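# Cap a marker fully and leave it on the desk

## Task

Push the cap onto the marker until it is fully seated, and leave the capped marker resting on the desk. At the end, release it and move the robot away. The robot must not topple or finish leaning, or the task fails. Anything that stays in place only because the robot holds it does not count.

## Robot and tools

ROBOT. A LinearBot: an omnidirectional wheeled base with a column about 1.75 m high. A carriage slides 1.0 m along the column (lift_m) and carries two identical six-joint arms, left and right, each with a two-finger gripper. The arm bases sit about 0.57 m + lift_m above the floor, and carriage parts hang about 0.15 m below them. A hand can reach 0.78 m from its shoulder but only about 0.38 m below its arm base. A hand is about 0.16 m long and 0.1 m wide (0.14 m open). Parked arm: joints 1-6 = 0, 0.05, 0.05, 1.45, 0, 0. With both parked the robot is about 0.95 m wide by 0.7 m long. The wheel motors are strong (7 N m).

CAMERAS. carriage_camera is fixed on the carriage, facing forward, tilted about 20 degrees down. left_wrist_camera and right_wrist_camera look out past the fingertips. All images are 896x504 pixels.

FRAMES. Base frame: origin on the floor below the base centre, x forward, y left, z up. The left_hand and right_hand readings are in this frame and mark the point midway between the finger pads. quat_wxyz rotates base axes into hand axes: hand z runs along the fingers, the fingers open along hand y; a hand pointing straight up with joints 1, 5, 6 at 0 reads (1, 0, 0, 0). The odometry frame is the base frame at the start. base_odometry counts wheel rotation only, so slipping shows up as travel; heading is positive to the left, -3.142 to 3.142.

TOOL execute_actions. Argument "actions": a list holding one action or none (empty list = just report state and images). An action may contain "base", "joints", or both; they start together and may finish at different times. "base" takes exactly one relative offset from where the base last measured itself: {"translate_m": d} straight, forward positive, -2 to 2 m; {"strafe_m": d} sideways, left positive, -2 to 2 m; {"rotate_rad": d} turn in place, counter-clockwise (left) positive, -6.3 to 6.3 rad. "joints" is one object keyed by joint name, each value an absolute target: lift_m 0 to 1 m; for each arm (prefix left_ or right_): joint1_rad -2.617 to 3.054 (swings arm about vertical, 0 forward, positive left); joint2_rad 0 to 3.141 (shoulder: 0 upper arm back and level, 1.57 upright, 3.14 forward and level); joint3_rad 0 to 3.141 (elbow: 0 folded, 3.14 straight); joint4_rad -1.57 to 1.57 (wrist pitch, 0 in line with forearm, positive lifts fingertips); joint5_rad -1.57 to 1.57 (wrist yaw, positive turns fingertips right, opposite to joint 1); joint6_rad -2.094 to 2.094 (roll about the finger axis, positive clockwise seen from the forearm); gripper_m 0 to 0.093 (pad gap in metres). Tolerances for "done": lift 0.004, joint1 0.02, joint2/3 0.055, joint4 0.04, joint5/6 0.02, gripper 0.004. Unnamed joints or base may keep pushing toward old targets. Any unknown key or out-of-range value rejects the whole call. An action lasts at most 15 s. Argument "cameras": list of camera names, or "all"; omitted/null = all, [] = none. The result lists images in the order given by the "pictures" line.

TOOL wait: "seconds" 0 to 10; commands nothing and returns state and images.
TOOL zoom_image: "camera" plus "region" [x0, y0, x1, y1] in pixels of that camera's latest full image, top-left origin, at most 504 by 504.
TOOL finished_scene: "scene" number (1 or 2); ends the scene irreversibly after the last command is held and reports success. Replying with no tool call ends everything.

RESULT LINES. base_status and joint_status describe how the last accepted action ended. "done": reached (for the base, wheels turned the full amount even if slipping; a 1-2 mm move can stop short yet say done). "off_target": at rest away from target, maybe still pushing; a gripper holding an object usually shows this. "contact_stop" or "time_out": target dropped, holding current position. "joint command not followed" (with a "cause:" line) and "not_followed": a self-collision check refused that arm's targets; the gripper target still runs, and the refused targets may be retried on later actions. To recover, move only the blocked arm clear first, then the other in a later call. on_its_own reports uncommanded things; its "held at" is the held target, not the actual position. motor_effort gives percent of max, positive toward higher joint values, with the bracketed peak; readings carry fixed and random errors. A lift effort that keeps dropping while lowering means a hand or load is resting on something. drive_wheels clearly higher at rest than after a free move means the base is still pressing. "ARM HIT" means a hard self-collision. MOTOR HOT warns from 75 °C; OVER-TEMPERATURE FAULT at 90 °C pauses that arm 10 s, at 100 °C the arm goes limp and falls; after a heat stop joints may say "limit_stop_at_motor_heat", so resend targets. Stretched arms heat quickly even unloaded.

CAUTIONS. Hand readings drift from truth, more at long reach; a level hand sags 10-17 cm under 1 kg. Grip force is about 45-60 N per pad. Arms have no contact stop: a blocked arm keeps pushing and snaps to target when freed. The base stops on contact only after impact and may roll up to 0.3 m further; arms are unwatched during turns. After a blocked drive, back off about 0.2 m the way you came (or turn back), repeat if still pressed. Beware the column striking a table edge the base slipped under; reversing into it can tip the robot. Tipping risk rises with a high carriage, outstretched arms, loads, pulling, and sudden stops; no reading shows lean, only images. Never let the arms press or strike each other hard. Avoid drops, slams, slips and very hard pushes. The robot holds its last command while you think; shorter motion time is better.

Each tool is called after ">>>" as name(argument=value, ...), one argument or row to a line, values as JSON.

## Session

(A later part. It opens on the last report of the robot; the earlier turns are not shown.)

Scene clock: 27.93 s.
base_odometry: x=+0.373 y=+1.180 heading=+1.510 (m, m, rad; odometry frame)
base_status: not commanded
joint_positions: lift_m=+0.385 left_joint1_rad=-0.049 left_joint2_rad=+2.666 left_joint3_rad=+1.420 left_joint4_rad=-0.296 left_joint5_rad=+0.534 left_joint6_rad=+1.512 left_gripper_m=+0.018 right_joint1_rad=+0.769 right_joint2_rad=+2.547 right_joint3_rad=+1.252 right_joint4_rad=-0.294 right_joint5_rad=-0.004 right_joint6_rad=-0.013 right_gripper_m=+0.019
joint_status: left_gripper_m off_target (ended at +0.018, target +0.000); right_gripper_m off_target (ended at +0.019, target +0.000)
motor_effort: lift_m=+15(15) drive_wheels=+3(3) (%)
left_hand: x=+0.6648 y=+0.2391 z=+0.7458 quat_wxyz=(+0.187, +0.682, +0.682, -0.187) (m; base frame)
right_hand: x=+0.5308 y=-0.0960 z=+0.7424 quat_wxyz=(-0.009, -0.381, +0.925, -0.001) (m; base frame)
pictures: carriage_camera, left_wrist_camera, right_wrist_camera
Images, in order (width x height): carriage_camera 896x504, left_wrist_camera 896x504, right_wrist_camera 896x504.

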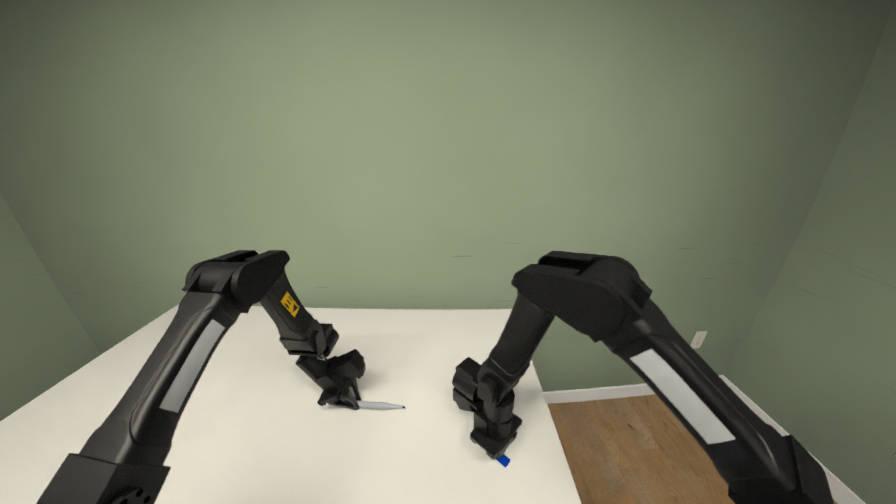

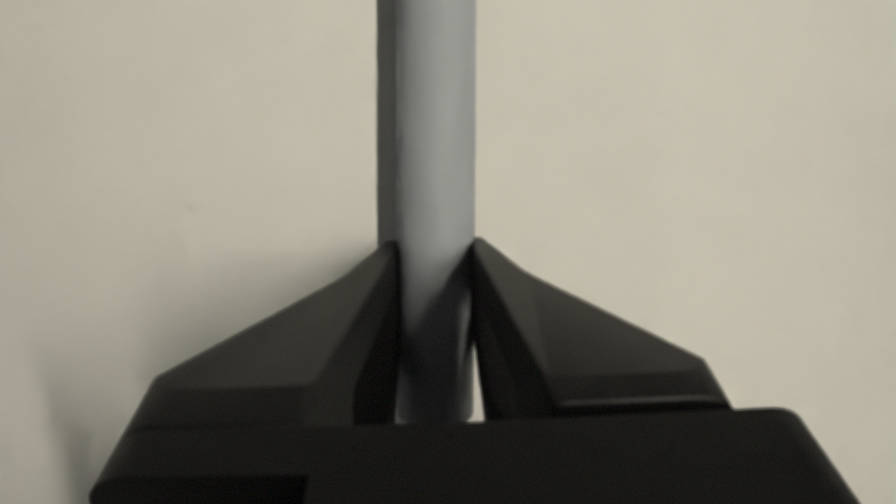

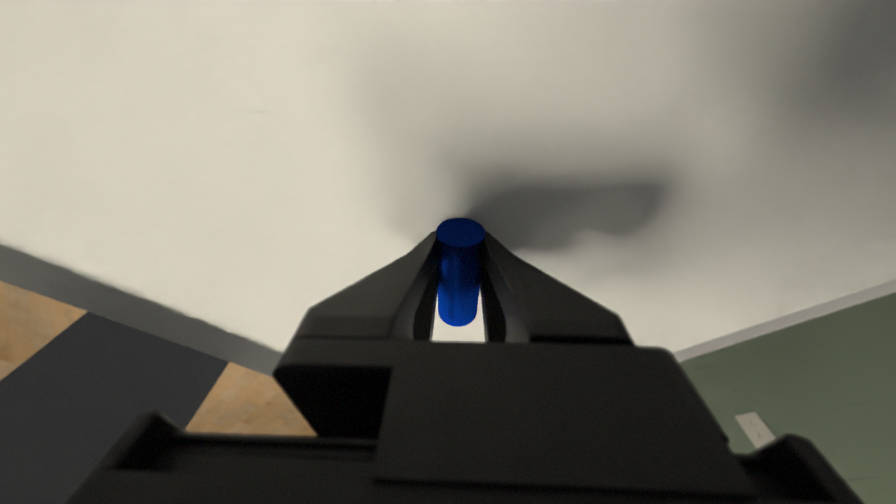

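>>> execute_actions(
  actions=[
    {"joints": {"lift_m": 0.42}},
  ],
  cameras=[],
)

>>> execute_actions(
  actions=[
    {"joints": {"left_joint1_rad": -0.689, "left_joint2_rad": 2.595, "left_joint3_rad": 1.16, "left_joint4_rad": 0.34, "left_joint5_rad": 0.274, "left_joint6_rad": 0.496, "right_joint1_rad": 0.506, "right_joint2_rad": 2.67, "right_joint3_rad": 1.595, "right_joint4_rad": -0.475, "right_joint5_rad": 0.0, "right_joint6_rad": 1.756}},
  ],
)

Scene clock: 29.93 s.
base_odometry: x=+0.373 y=+1.180 heading=+1.510 (m, m, rad; odometry frame)
base_status: not commanded
joint_positions: lift_m=+0.420 left_joint1_rad=-0.049 left_joint2_rad=+2.664 left_joint3_rad=+1.420 left_joint4_rad=-0.296 left_joint5_rad=+0.526 left_joint6_rad=+1.512 left_gripper_m=+0.018 right_joint1_rad=+0.769 right_joint2_rad=+2.545 right_joint3_rad=+1.252 right_joint4_rad=-0.293 right_joint5_rad=-0.003 right_joint6_rad=-0.013 right_gripper_m=+0.019
joint_status: all done
motor_effort: lift_m=+19(23) drive_wheels=+3(7) (%)
left_hand: x=+0.6651 y=+0.2402 z=+0.7800 quat_wxyz=(+0.185, +0.682, +0.683, -0.184) (m; base frame)
right_hand: x=+0.5313 y=-0.0958 z=+0.7773 quat_wxyz=(-0.008, -0.381, +0.925, -0.002) (m; base frame)
pictures: none
No camera images: the call's "cameras" was empty. Leave "cameras" out to get every camera's image.

Scene clock: 31.77 s.
base_odometry: x=+0.373 y=+1.180 heading=+1.510 (m, m, rad; odometry frame)
base_status: not commanded
joint_positions: lift_m=+0.420 left_joint1_rad=-0.693 left_joint2_rad=+2.601 left_joint3_rad=+1.169 left_joint4_rad=+0.325 left_joint5_rad=+0.276 left_joint6_rad=+0.501 left_gripper_m=+0.018 right_joint1_rad=+0.500 right_joint2_rad=+2.676 right_joint3_rad=+1.580 right_joint4_rad=-0.466 right_joint5_rad=+0.001 right_joint6_rad=+1.749 right_gripper_m=+0.019
joint_status: all done
motor_effort: lift_m=+19(19) drive_wheels=+3(8) (%)
left_hand: x=+0.5868 y=+0.0246 z=+0.7814 quat_wxyz=(+0.214, +0.568, +0.779, -0.155) (m; base frame)
right_hand: x=+0.6447 y=-0.1435 z=+0.7761 quat_wxyz=(+0.002, +0.585, +0.811, +0.003) (m; base frame)
pictures: carriage_camera, left_wrist_camera, right_wrist_camera
Images, in order (width x height): carriage_camera 896x504, left_wrist_camera 896x504, right_wrist_camera 896x504.

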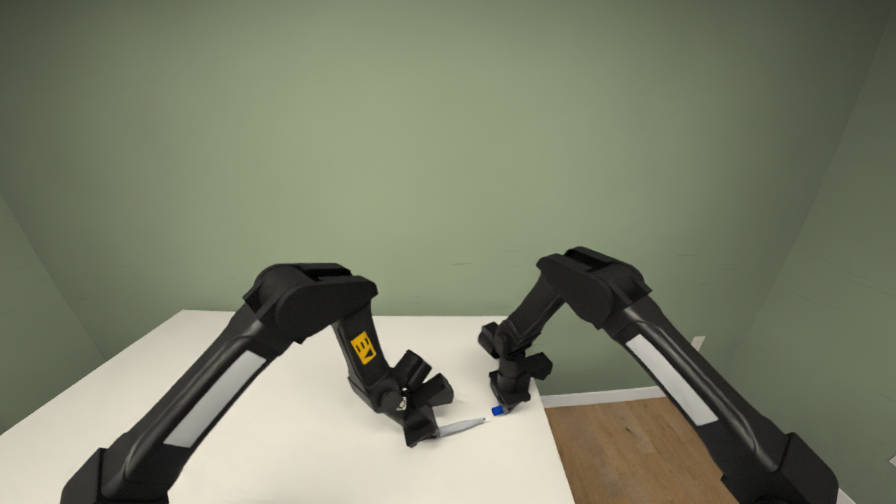

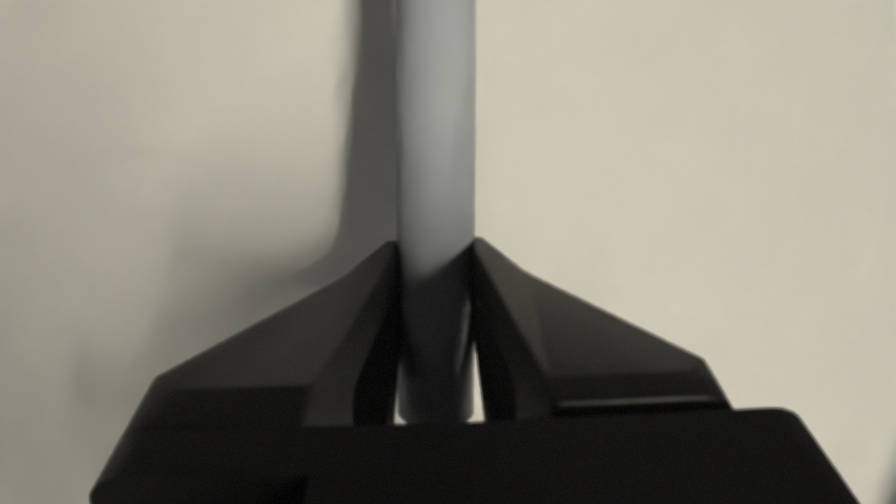

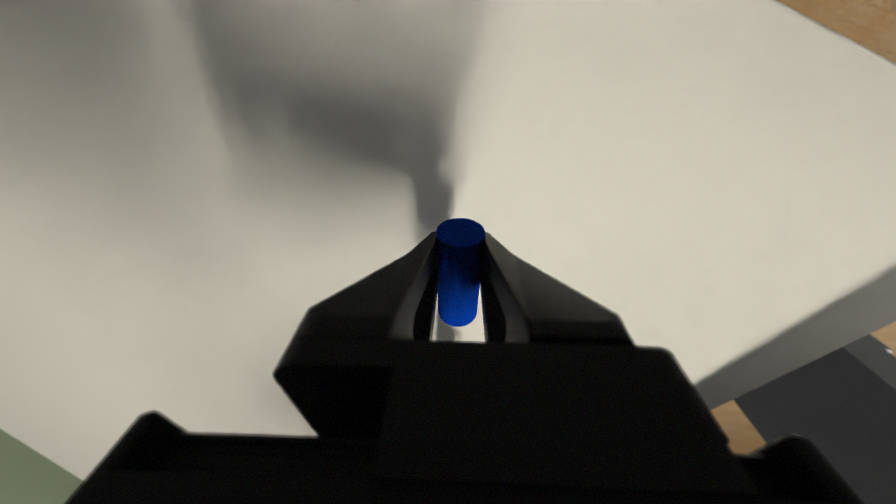

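>>> zoom_image(
  camera="carriage_camera",
  region=[400, 370, 560, 460],
)

Region (400, 370, 560, 460) of carriage_camera's 896x504 image, scaled by 3.150, with more detail than that image has; it fills the top 284 rows of this view, and the rest is white.

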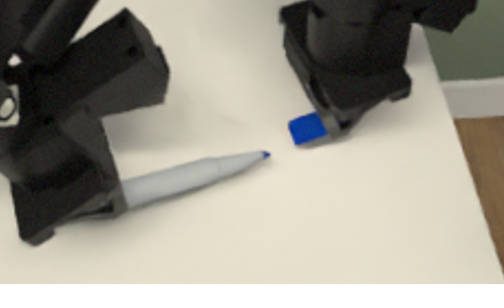

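>>> execute_actions(
  actions=[
    {"joints": {"lift_m": 0.388}},
  ],
)

>>> zoom_image(
  camera="carriage_camera",
  region=[400, 360, 560, 450],
)

Scene clock: 32.77 s.
base_odometry: x=+0.373 y=+1.180 heading=+1.510 (m, m, rad; odometry frame)
base_status: not commanded
joint_positions: lift_m=+0.388 left_joint1_rad=-0.693 left_joint2_rad=+2.605 left_joint3_rad=+1.169 left_joint4_rad=+0.329 left_joint5_rad=+0.274 left_joint6_rad=+0.501 left_gripper_m=+0.018 right_joint1_rad=+0.500 right_joint2_rad=+2.675 right_joint3_rad=+1.580 right_joint4_rad=-0.475 right_joint5_rad=-0.002 right_joint6_rad=+1.749 right_gripper_m=+0.019
joint_status: all done
motor_effort: lift_m=+16(17) drive_wheels=+3(4) (%)
left_hand: x=+0.5867 y=+0.0250 z=+0.7485 quat_wxyz=(+0.214, +0.568, +0.780, -0.154) (m; base frame)
right_hand: x=+0.6429 y=-0.1440 z=+0.7449 quat_wxyz=(-0.001, +0.585, +0.811, +0.000) (m; base frame)
pictures: carriage_camera, left_wrist_camera, right_wrist_camera
Images, in order (width x height): carriage_camera 896x504, left_wrist_camera 896x504, right_wrist_camera 896x504.

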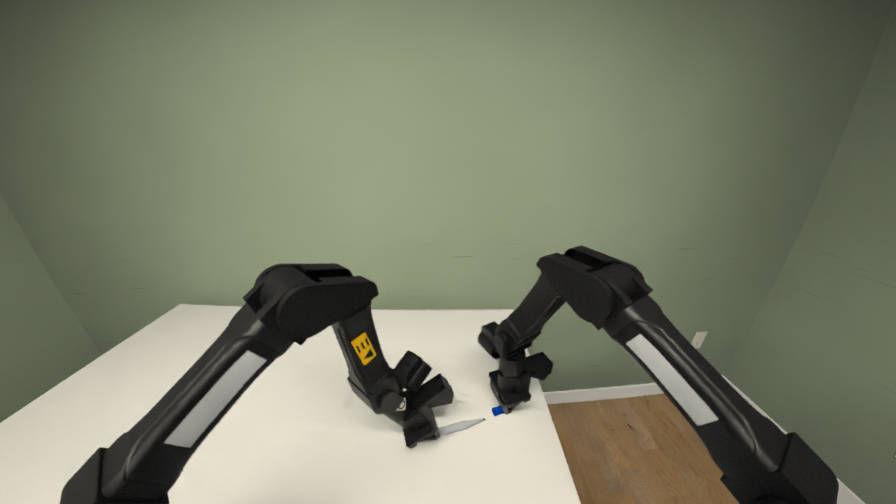

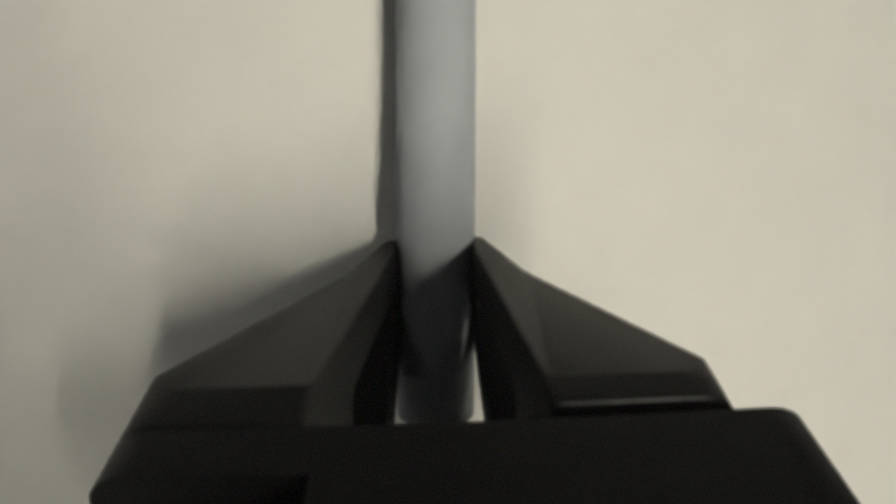

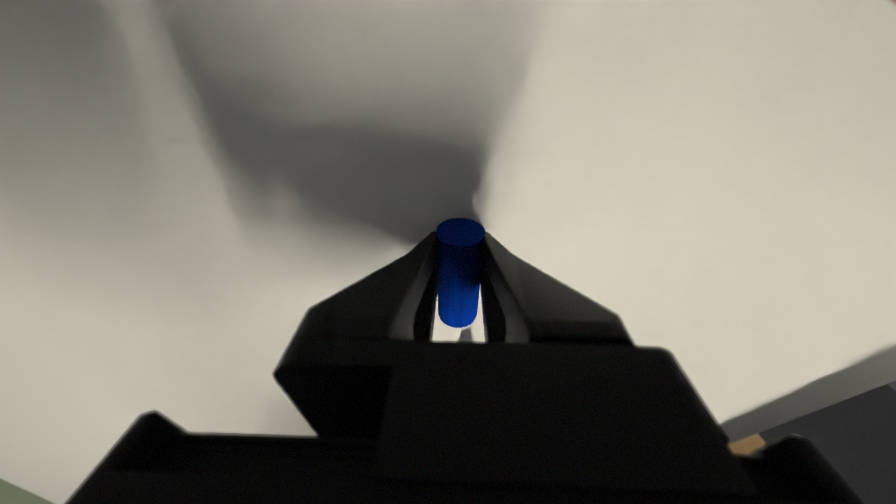

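Region (400, 360, 560, 450) of carriage_camera's 896x504 image, scaled by 3.150, with more detail than that image has; it fills the top 284 rows of this view, and the rest is white.

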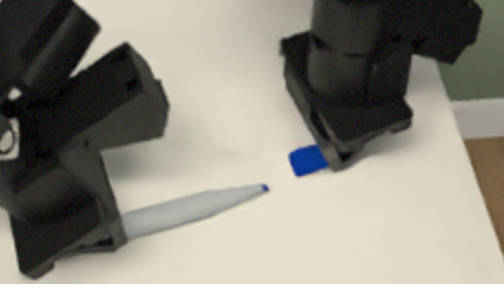

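>>> execute_actions(
  actions=[
    {"joints": {"left_gripper_m": 0.032}},
  ],
  cameras=[],
)

>>> execute_actions(
  actions=[
    {"joints": {"left_joint2_rad": 2.612, "left_joint4_rad": 0.352}},
  ],
  cameras=["left_wrist_camera"],
)

Scene clock: 33.63 s.
base_odometry: x=+0.373 y=+1.180 heading=+1.510 (m, m, rad; odometry frame)
base_status: not commanded
joint_positions: lift_m=+0.388 left_joint1_rad=-0.693 left_joint2_rad=+2.605 left_joint3_rad=+1.169 left_joint4_rad=+0.329 left_joint5_rad=+0.274 left_joint6_rad=+0.501 left_gripper_m=+0.032 right_joint1_rad=+0.500 right_joint2_rad=+2.675 right_joint3_rad=+1.580 right_joint4_rad=-0.475 right_joint5_rad=-0.002 right_joint6_rad=+1.749 right_gripper_m=+0.019
joint_status: all done
motor_effort: lift_m=+16(16) drive_wheels=+4(7) (%)
left_hand: x=+0.5867 y=+0.0250 z=+0.7485 quat_wxyz=(+0.214, +0.568, +0.780, -0.154) (m; base frame)
right_hand: x=+0.6429 y=-0.1440 z=+0.7449 quat_wxyz=(-0.001, +0.585, +0.811, +0.000) (m; base frame)
pictures: none
No camera images: the call's "cameras" was empty. Leave "cameras" out to get every camera's image.

Scene clock: 34.07 s.
base_odometry: x=+0.373 y=+1.180 heading=+1.510 (m, m, rad; odometry frame)
base_status: not commanded
joint_positions: lift_m=+0.388 left_joint1_rad=-0.693 left_joint2_rad=+2.605 left_joint3_rad=+1.169 left_joint4_rad=+0.336 left_joint5_rad=+0.274 left_joint6_rad=+0.501 left_gripper_m=+0.032 right_joint1_rad=+0.500 right_joint2_rad=+2.675 right_joint3_rad=+1.580 right_joint4_rad=-0.475 right_joint5_rad=-0.002 right_joint6_rad=+1.749 right_gripper_m=+0.019
joint_status: all done
motor_effort: lift_m=+16(16) drive_wheels=+3(3) (%)
left_hand: x=+0.5879 y=+0.0241 z=+0.7492 quat_wxyz=(+0.217, +0.568, +0.779, -0.154) (m; base frame)
right_hand: x=+0.6429 y=-0.1440 z=+0.7449 quat_wxyz=(-0.001, +0.585, +0.811, +0.000) (m; base frame)
pictures: left_wrist_camera
Images, in order (width x height): left_wrist_camera 896x504.

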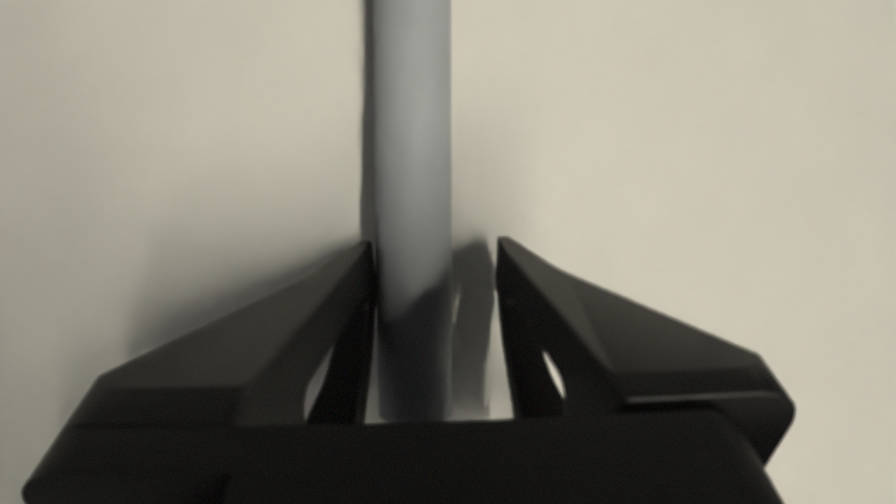

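>>> execute_actions(
  actions=[
    {"joints": {"lift_m": 0.382, "right_joint1_rad": 0.519, "right_joint2_rad": 2.612, "right_joint3_rad": 1.495, "right_joint4_rad": -0.441, "right_joint6_rad": 1.769}},
  ],
  cameras=["left_wrist_camera"],
)

>>> execute_actions(
  actions=[
    {"joints": {"left_gripper_m": 0.0}},
  ],
)

>>> zoom_image(
  camera="carriage_camera",
  region=[400, 360, 560, 450],
)

Scene clock: 35.07 s.
base_odometry: x=+0.373 y=+1.180 heading=+1.510 (m, m, rad; odometry frame)
base_status: not commanded
joint_positions: lift_m=+0.382 left_joint1_rad=-0.693 left_joint2_rad=+2.605 left_joint3_rad=+1.168 left_joint4_rad=+0.352 left_joint5_rad=+0.281 left_joint6_rad=+0.500 left_gripper_m=+0.032 right_joint1_rad=+0.514 right_joint2_rad=+2.627 right_joint3_rad=+1.514 right_joint4_rad=-0.445 right_joint5_rad=-0.002 right_joint6_rad=+1.761 right_gripper_m=+0.019
joint_status: all done
motor_effort: lift_m=+15(16) drive_wheels=-7(4) (%)
left_hand: x=+0.5892 y=+0.0215 z=+0.7452 quat_wxyz=(+0.224, +0.568, +0.776, -0.158) (m; base frame)
right_hand: x=+0.6346 y=-0.1418 z=+0.7475 quat_wxyz=(+0.002, +0.584, +0.812, +0.006) (m; base frame)
pictures: left_wrist_camera
Images, in order (width x height): left_wrist_camera 896x504.

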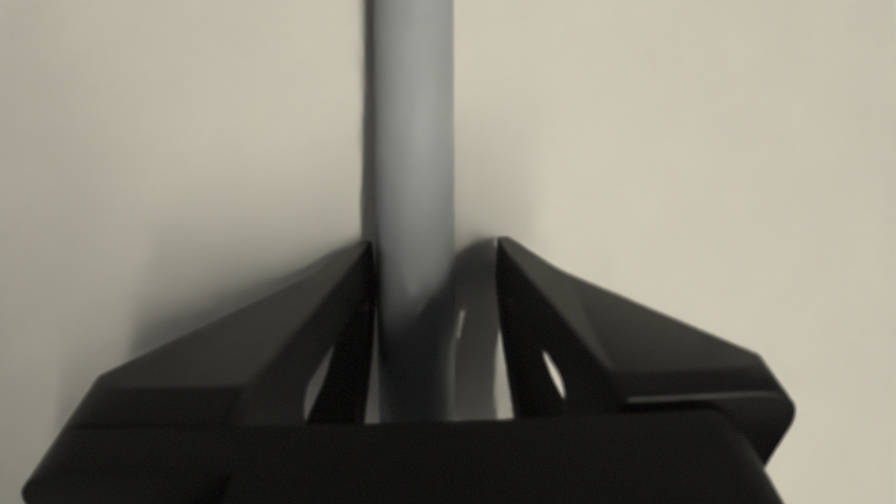

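Scene clock: 35.60 s.
base_odometry: x=+0.373 y=+1.180 heading=+1.510 (m, m, rad; odometry frame)
base_status: not commanded
joint_positions: lift_m=+0.382 left_joint1_rad=-0.693 left_joint2_rad=+2.605 left_joint3_rad=+1.168 left_joint4_rad=+0.352 left_joint5_rad=+0.280 left_joint6_rad=+0.500 left_gripper_m=+0.018 right_joint1_rad=+0.514 right_joint2_rad=+2.627 right_joint3_rad=+1.514 right_joint4_rad=-0.445 right_joint5_rad=-0.002 right_joint6_rad=+1.761 right_gripper_m=+0.019
joint_status: left_gripper_m off_target (ended at +0.018, target +0.000)
motor_effort: lift_m=+15(15) drive_wheels=+4(3) (%)
left_hand: x=+0.5894 y=+0.0216 z=+0.7451 quat_wxyz=(+0.224, +0.568, +0.776, -0.158) (m; base frame)
right_hand: x=+0.6346 y=-0.1418 z=+0.7475 quat_wxyz=(+0.002, +0.584, +0.812, +0.006) (m; base frame)
pictures: carriage_camera, left_wrist_camera, right_wrist_camera
Images, in order (width x height): carriage_camera 896x504, left_wrist_camera 896x504, right_wrist_camera 896x504.

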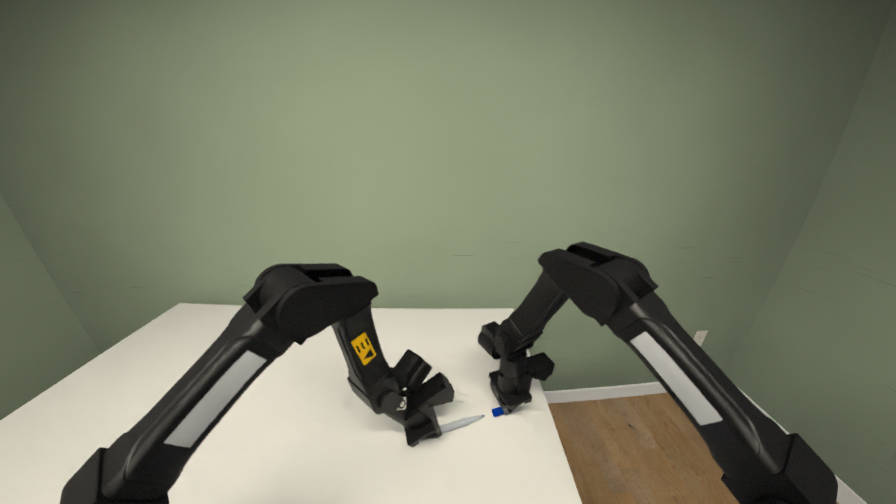

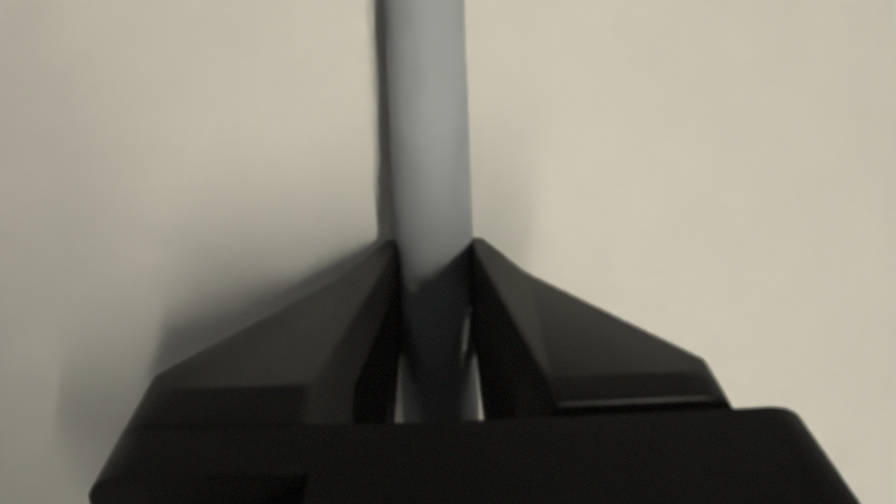

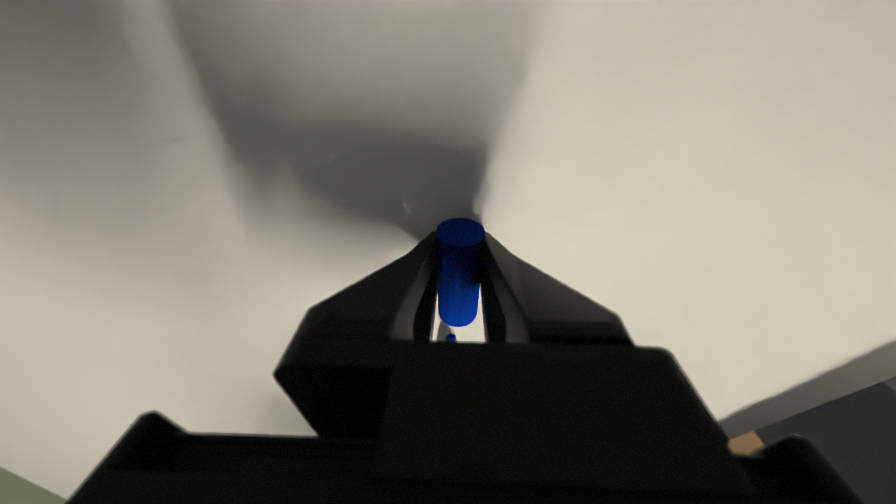

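Region (400, 360, 560, 450) of carriage_camera's 896x504 image, scaled by 3.150, with more detail than that image has; it fills the top 284 rows of this view, and the rest is white.

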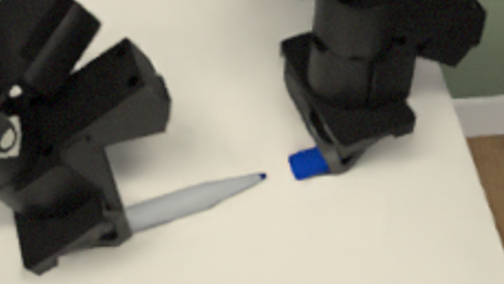

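>>> execute_actions(
  actions=[
    {"joints": {"right_joint1_rad": 0.596, "right_joint4_rad": -0.402, "right_joint6_rad": 1.808}},
  ],
)

>>> zoom_image(
  camera="carriage_camera",
  region=[400, 360, 560, 450],
)

Scene clock: 36.57 s.
base_odometry: x=+0.373 y=+1.180 heading=+1.510 (m, m, rad; odometry frame)
base_status: not commanded
joint_positions: lift_m=+0.382 left_joint1_rad=-0.693 left_joint2_rad=+2.605 left_joint3_rad=+1.168 left_joint4_rad=+0.352 left_joint5_rad=+0.283 left_joint6_rad=+0.500 left_gripper_m=+0.018 right_joint1_rad=+0.602 right_joint2_rad=+2.627 right_joint3_rad=+1.514 right_joint4_rad=-0.404 right_joint5_rad=+0.000 right_joint6_rad=+1.801 right_gripper_m=+0.019
joint_status: all done
motor_effort: lift_m=+15(15) drive_wheels=+3(3) (%)
left_hand: x=+0.5889 y=+0.0212 z=+0.7452 quat_wxyz=(+0.223, +0.568, +0.776, -0.159) (m; base frame)
right_hand: x=+0.6239 y=-0.1054 z=+0.7478 quat_wxyz=(+0.010, +0.564, +0.825, +0.025) (m; base frame)
pictures: carriage_camera, left_wrist_camera, right_wrist_camera
Images, in order (width x height): carriage_camera 896x504, left_wrist_camera 896x504, right_wrist_camera 896x504.

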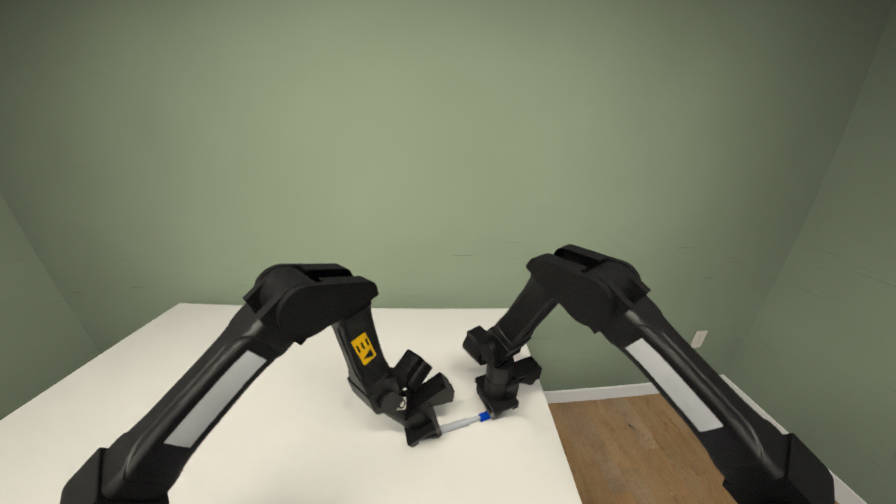

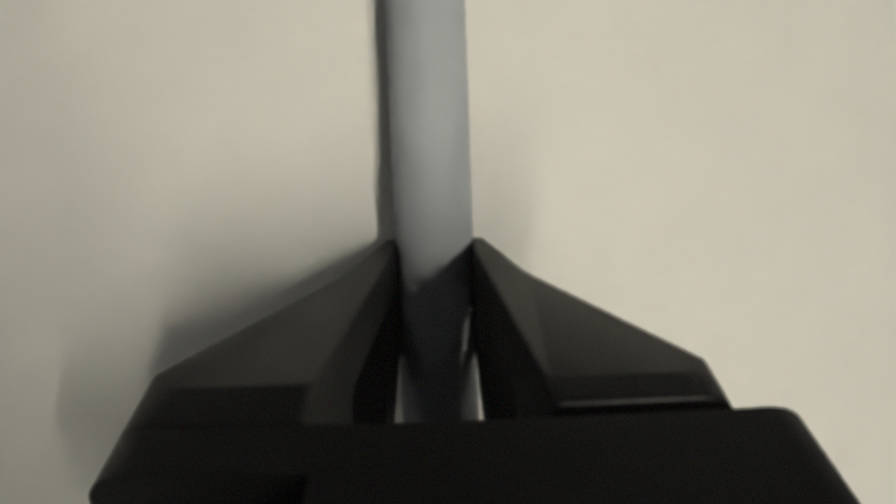

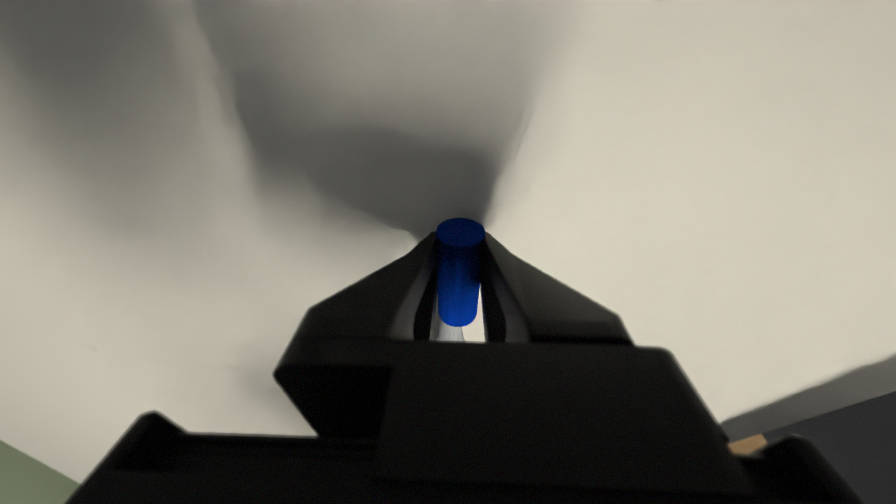

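Region (400, 360, 560, 450) of carriage_camera's 896x504 image, scaled by 3.150, with more detail than that image has; it fills the top 284 rows of this view, and the rest is white.

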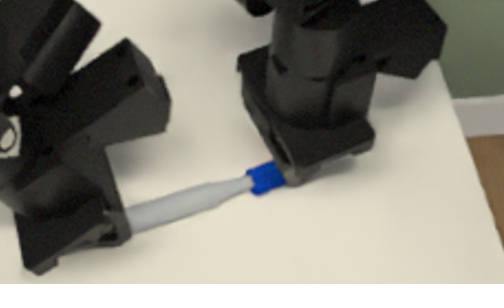

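>>> execute_actions(
  actions=[
    {"joints": {"right_joint1_rad": 0.646, "right_joint4_rad": -0.362, "right_joint6_rad": 1.862}},
  ],
)

>>> zoom_image(
  camera="carriage_camera",
  region=[400, 360, 560, 450],
)

Scene clock: 37.50 s.
base_odometry: x=+0.373 y=+1.180 heading=+1.510 (m, m, rad; odometry frame)
base_status: not commanded
joint_positions: lift_m=+0.382 left_joint1_rad=-0.693 left_joint2_rad=+2.605 left_joint3_rad=+1.168 left_joint4_rad=+0.352 left_joint5_rad=+0.283 left_joint6_rad=+0.500 left_gripper_m=+0.018 right_joint1_rad=+0.644 right_joint2_rad=+2.627 right_joint3_rad=+1.514 right_joint4_rad=-0.373 right_joint5_rad=+0.007 right_joint6_rad=+1.855 right_gripper_m=+0.019
joint_status: all done
motor_effort: lift_m=+15(15) drive_wheels=+3(3) (%)
left_hand: x=+0.5890 y=+0.0212 z=+0.7452 quat_wxyz=(+0.224, +0.568, +0.776, -0.159) (m; base frame)
right_hand: x=+0.6199 y=-0.0871 z=+0.7483 quat_wxyz=(+0.017, +0.569, +0.821, +0.039) (m; base frame)
pictures: carriage_camera, left_wrist_camera, right_wrist_camera
Images, in order (width x height): carriage_camera 896x504, left_wrist_camera 896x504, right_wrist_camera 896x504.

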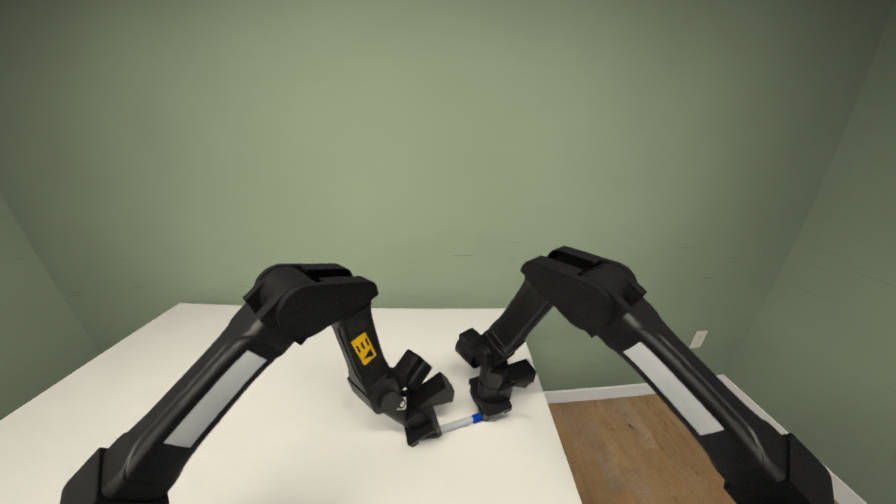

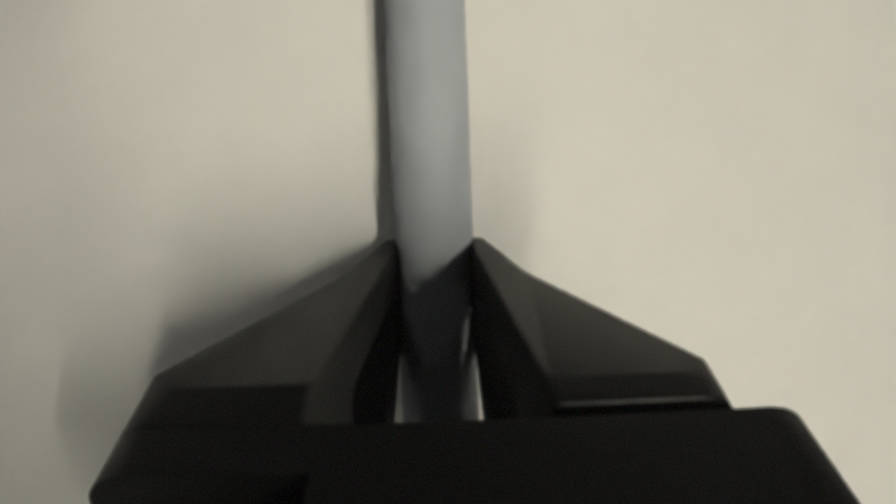

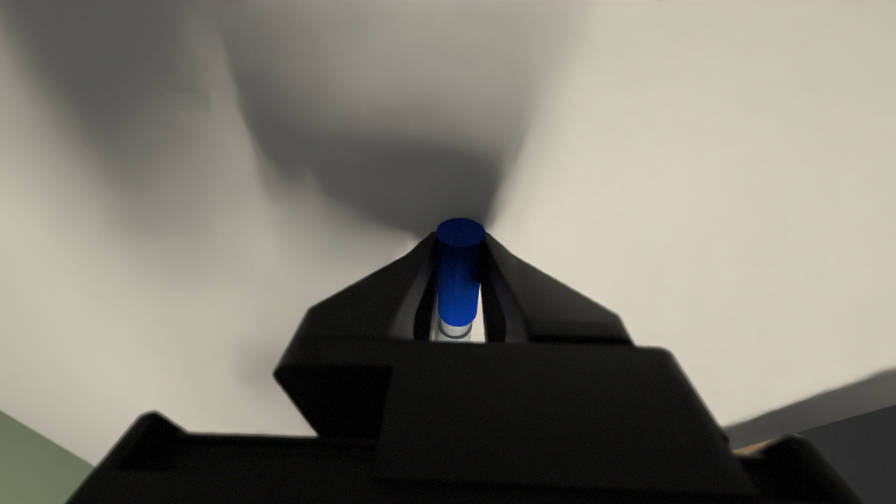

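Region (400, 360, 560, 450) of carriage_camera's 896x504 image, scaled by 3.150, with more detail than that image has; it fills the top 284 rows of this view, and the rest is white.

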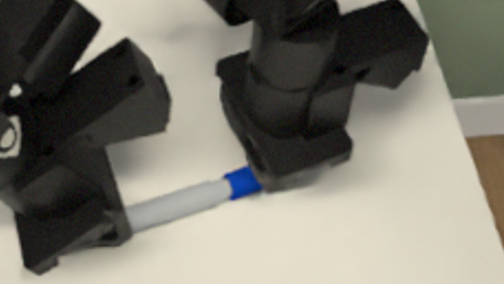

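>>> execute_actions(
  actions=[
    {"joints": {"right_joint1_rad": 0.688, "right_joint4_rad": -0.335, "right_joint6_rad": 1.9}},
  ],
)

>>> zoom_image(
  camera="carriage_camera",
  region=[400, 360, 560, 450],
)

Scene clock: 38.20 s.
base_odometry: x=+0.373 y=+1.180 heading=+1.510 (m, m, rad; odometry frame)
base_status: not commanded
joint_positions: lift_m=+0.382 left_joint1_rad=-0.693 left_joint2_rad=+2.605 left_joint3_rad=+1.168 left_joint4_rad=+0.352 left_joint5_rad=+0.285 left_joint6_rad=+0.500 left_gripper_m=+0.018 right_joint1_rad=+0.675 right_joint2_rad=+2.627 right_joint3_rad=+1.514 right_joint4_rad=-0.359 right_joint5_rad=+0.031 right_joint6_rad=+1.893 right_gripper_m=+0.019
joint_status: all done
motor_effort: lift_m=+15(15) drive_wheels=+3(3) (%)
left_hand: x=+0.5888 y=+0.0211 z=+0.7453 quat_wxyz=(+0.223, +0.568, +0.776, -0.160) (m; base frame)
right_hand: x=+0.6170 y=-0.0775 z=+0.7487 quat_wxyz=(+0.029, +0.572, +0.819, +0.043) (m; base frame)
pictures: carriage_camera, left_wrist_camera, right_wrist_camera
Images, in order (width x height): carriage_camera 896x504, left_wrist_camera 896x504, right_wrist_camera 896x504.

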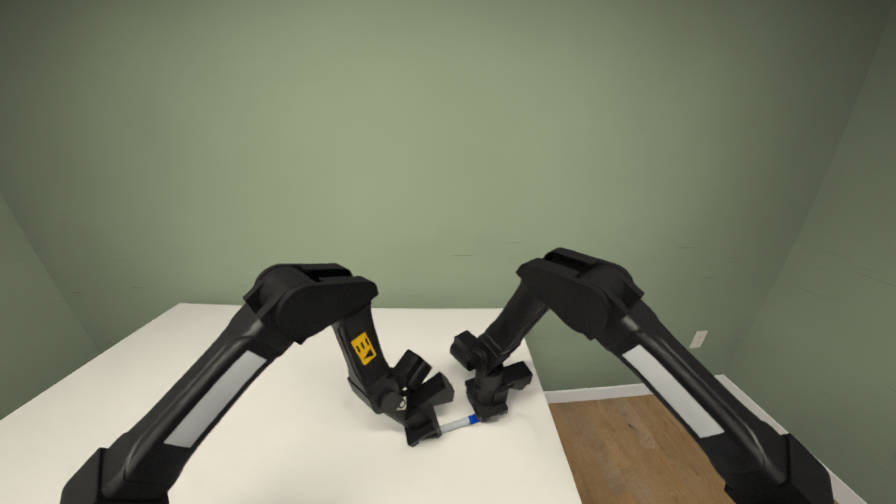

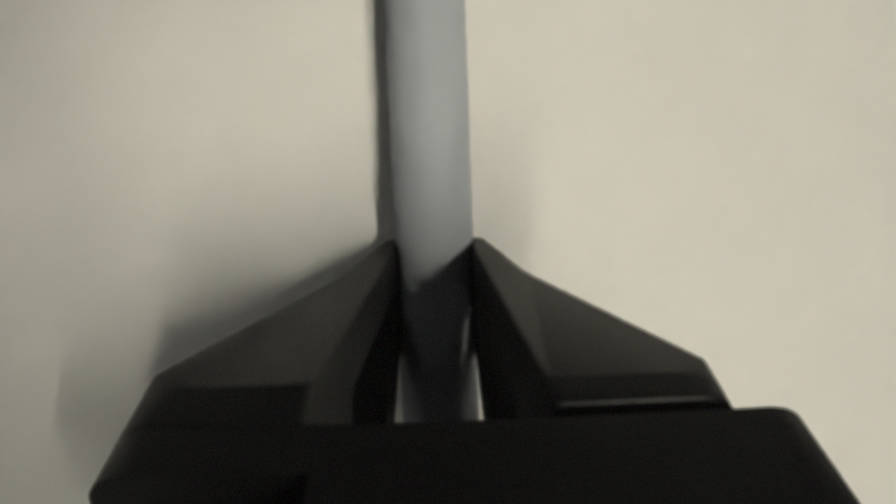

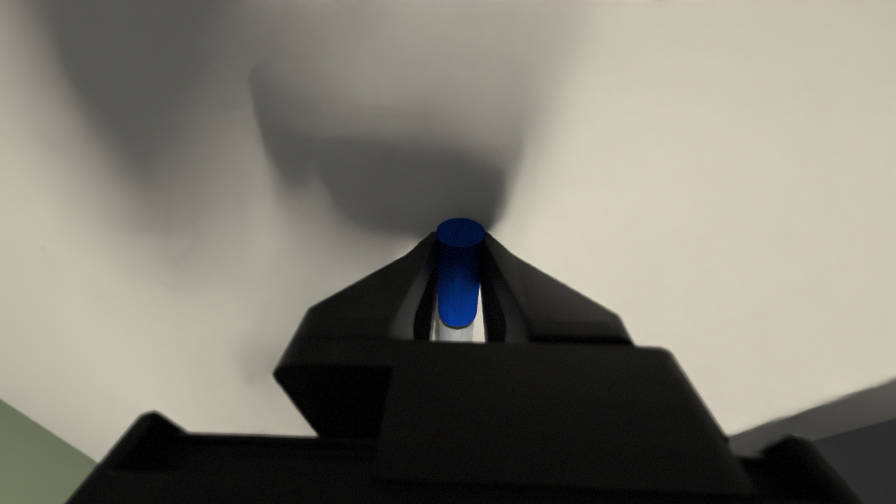

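Region (400, 360, 560, 450) of carriage_camera's 896x504 image, scaled by 3.150, with more detail than that image has; it fills the top 284 rows of this view, and the rest is white.

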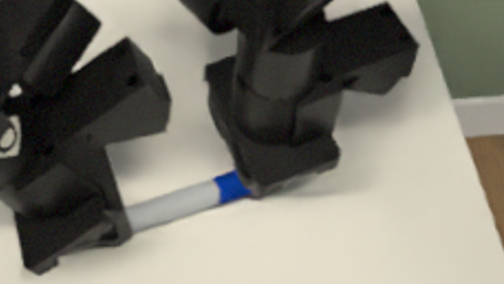

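>>> execute_actions(
  actions=[
    {"joints": {"right_joint1_rad": 0.70, "right_joint5_rad": -0.08}},
  ],
)

>>> zoom_image(
  camera="right_wrist_camera",
  region=[400, 260, 520, 350],
)

Scene clock: 38.93 s.
base_odometry: x=+0.373 y=+1.180 heading=+1.510 (m, m, rad; odometry frame)
base_status: not commanded
joint_positions: lift_m=+0.382 left_joint1_rad=-0.693 left_joint2_rad=+2.605 left_joint3_rad=+1.168 left_joint4_rad=+0.349 left_joint5_rad=+0.288 left_joint6_rad=+0.501 left_gripper_m=+0.018 right_joint1_rad=+0.676 right_joint2_rad=+2.627 right_joint3_rad=+1.514 right_joint4_rad=-0.359 right_joint5_rad=+0.011 right_joint6_rad=+1.896 right_gripper_m=+0.019
joint_status: right_joint1_rad off_target (ended at +0.676, target +0.700); right_joint5_rad off_target (ended at +0.011, target -0.080)
motor_effort: lift_m=+15(15) drive_wheels=+3(7) (%)
left_hand: x=+0.5878 y=+0.0211 z=+0.7451 quat_wxyz=(+0.222, +0.569, +0.775, -0.162) (m; base frame)
right_hand: x=+0.6147 y=-0.0745 z=+0.7487 quat_wxyz=(+0.019, +0.572, +0.818, +0.046) (m; base frame)
pictures: carriage_camera, left_wrist_camera, right_wrist_camera
Images, in order (width x height): carriage_camera 896x504, left_wrist_camera 896x504, right_wrist_camera 896x504.

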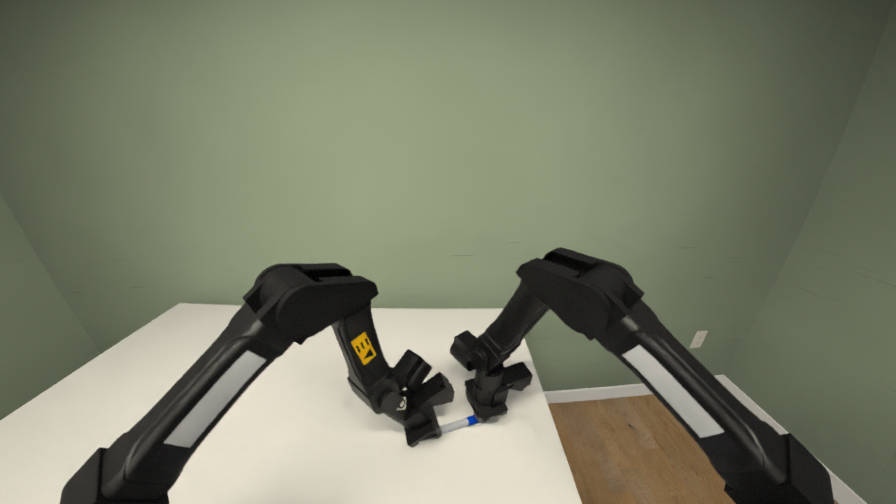

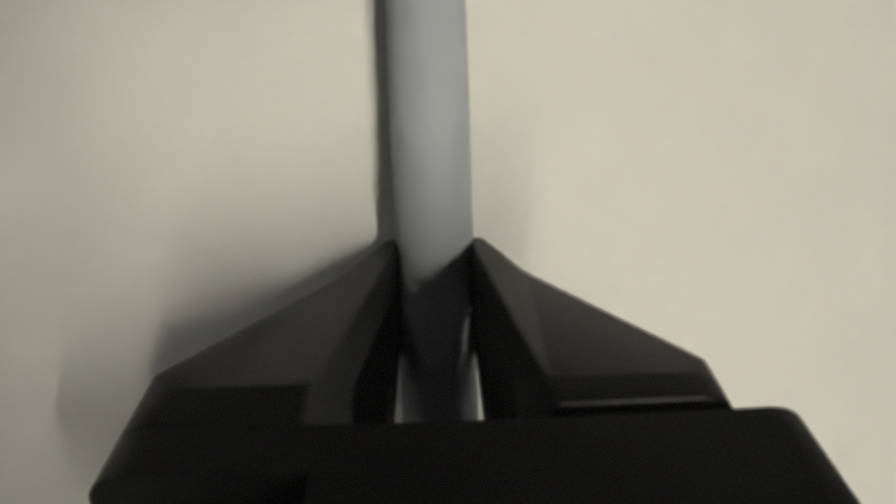

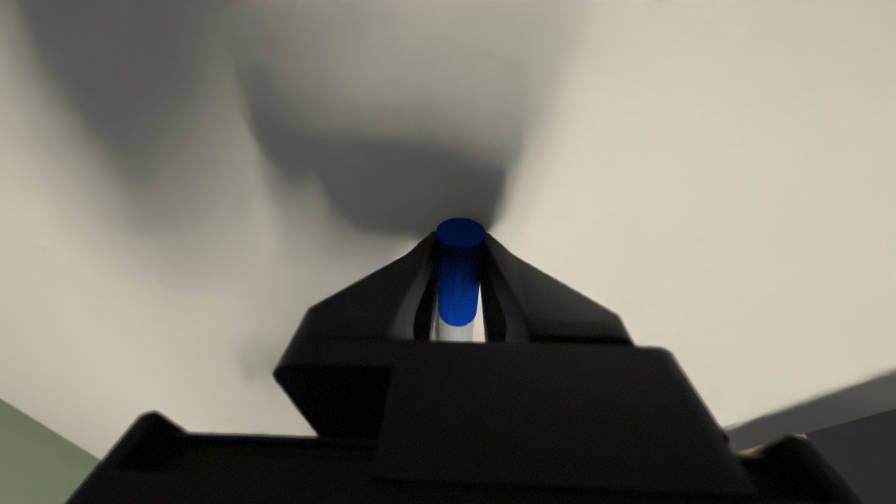

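Region (400, 260, 520, 350) of right_wrist_camera's 896x504 image, scaled by 4.200, with more detail than that image has; it fills the top 378 rows of this view, and the rest is white.

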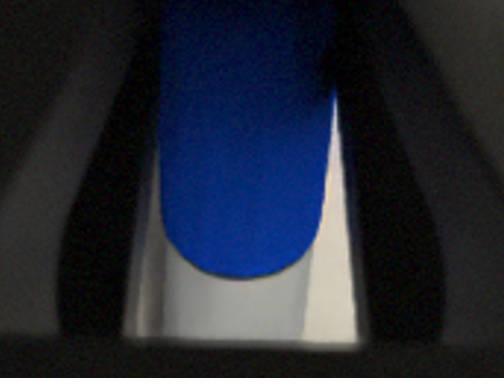

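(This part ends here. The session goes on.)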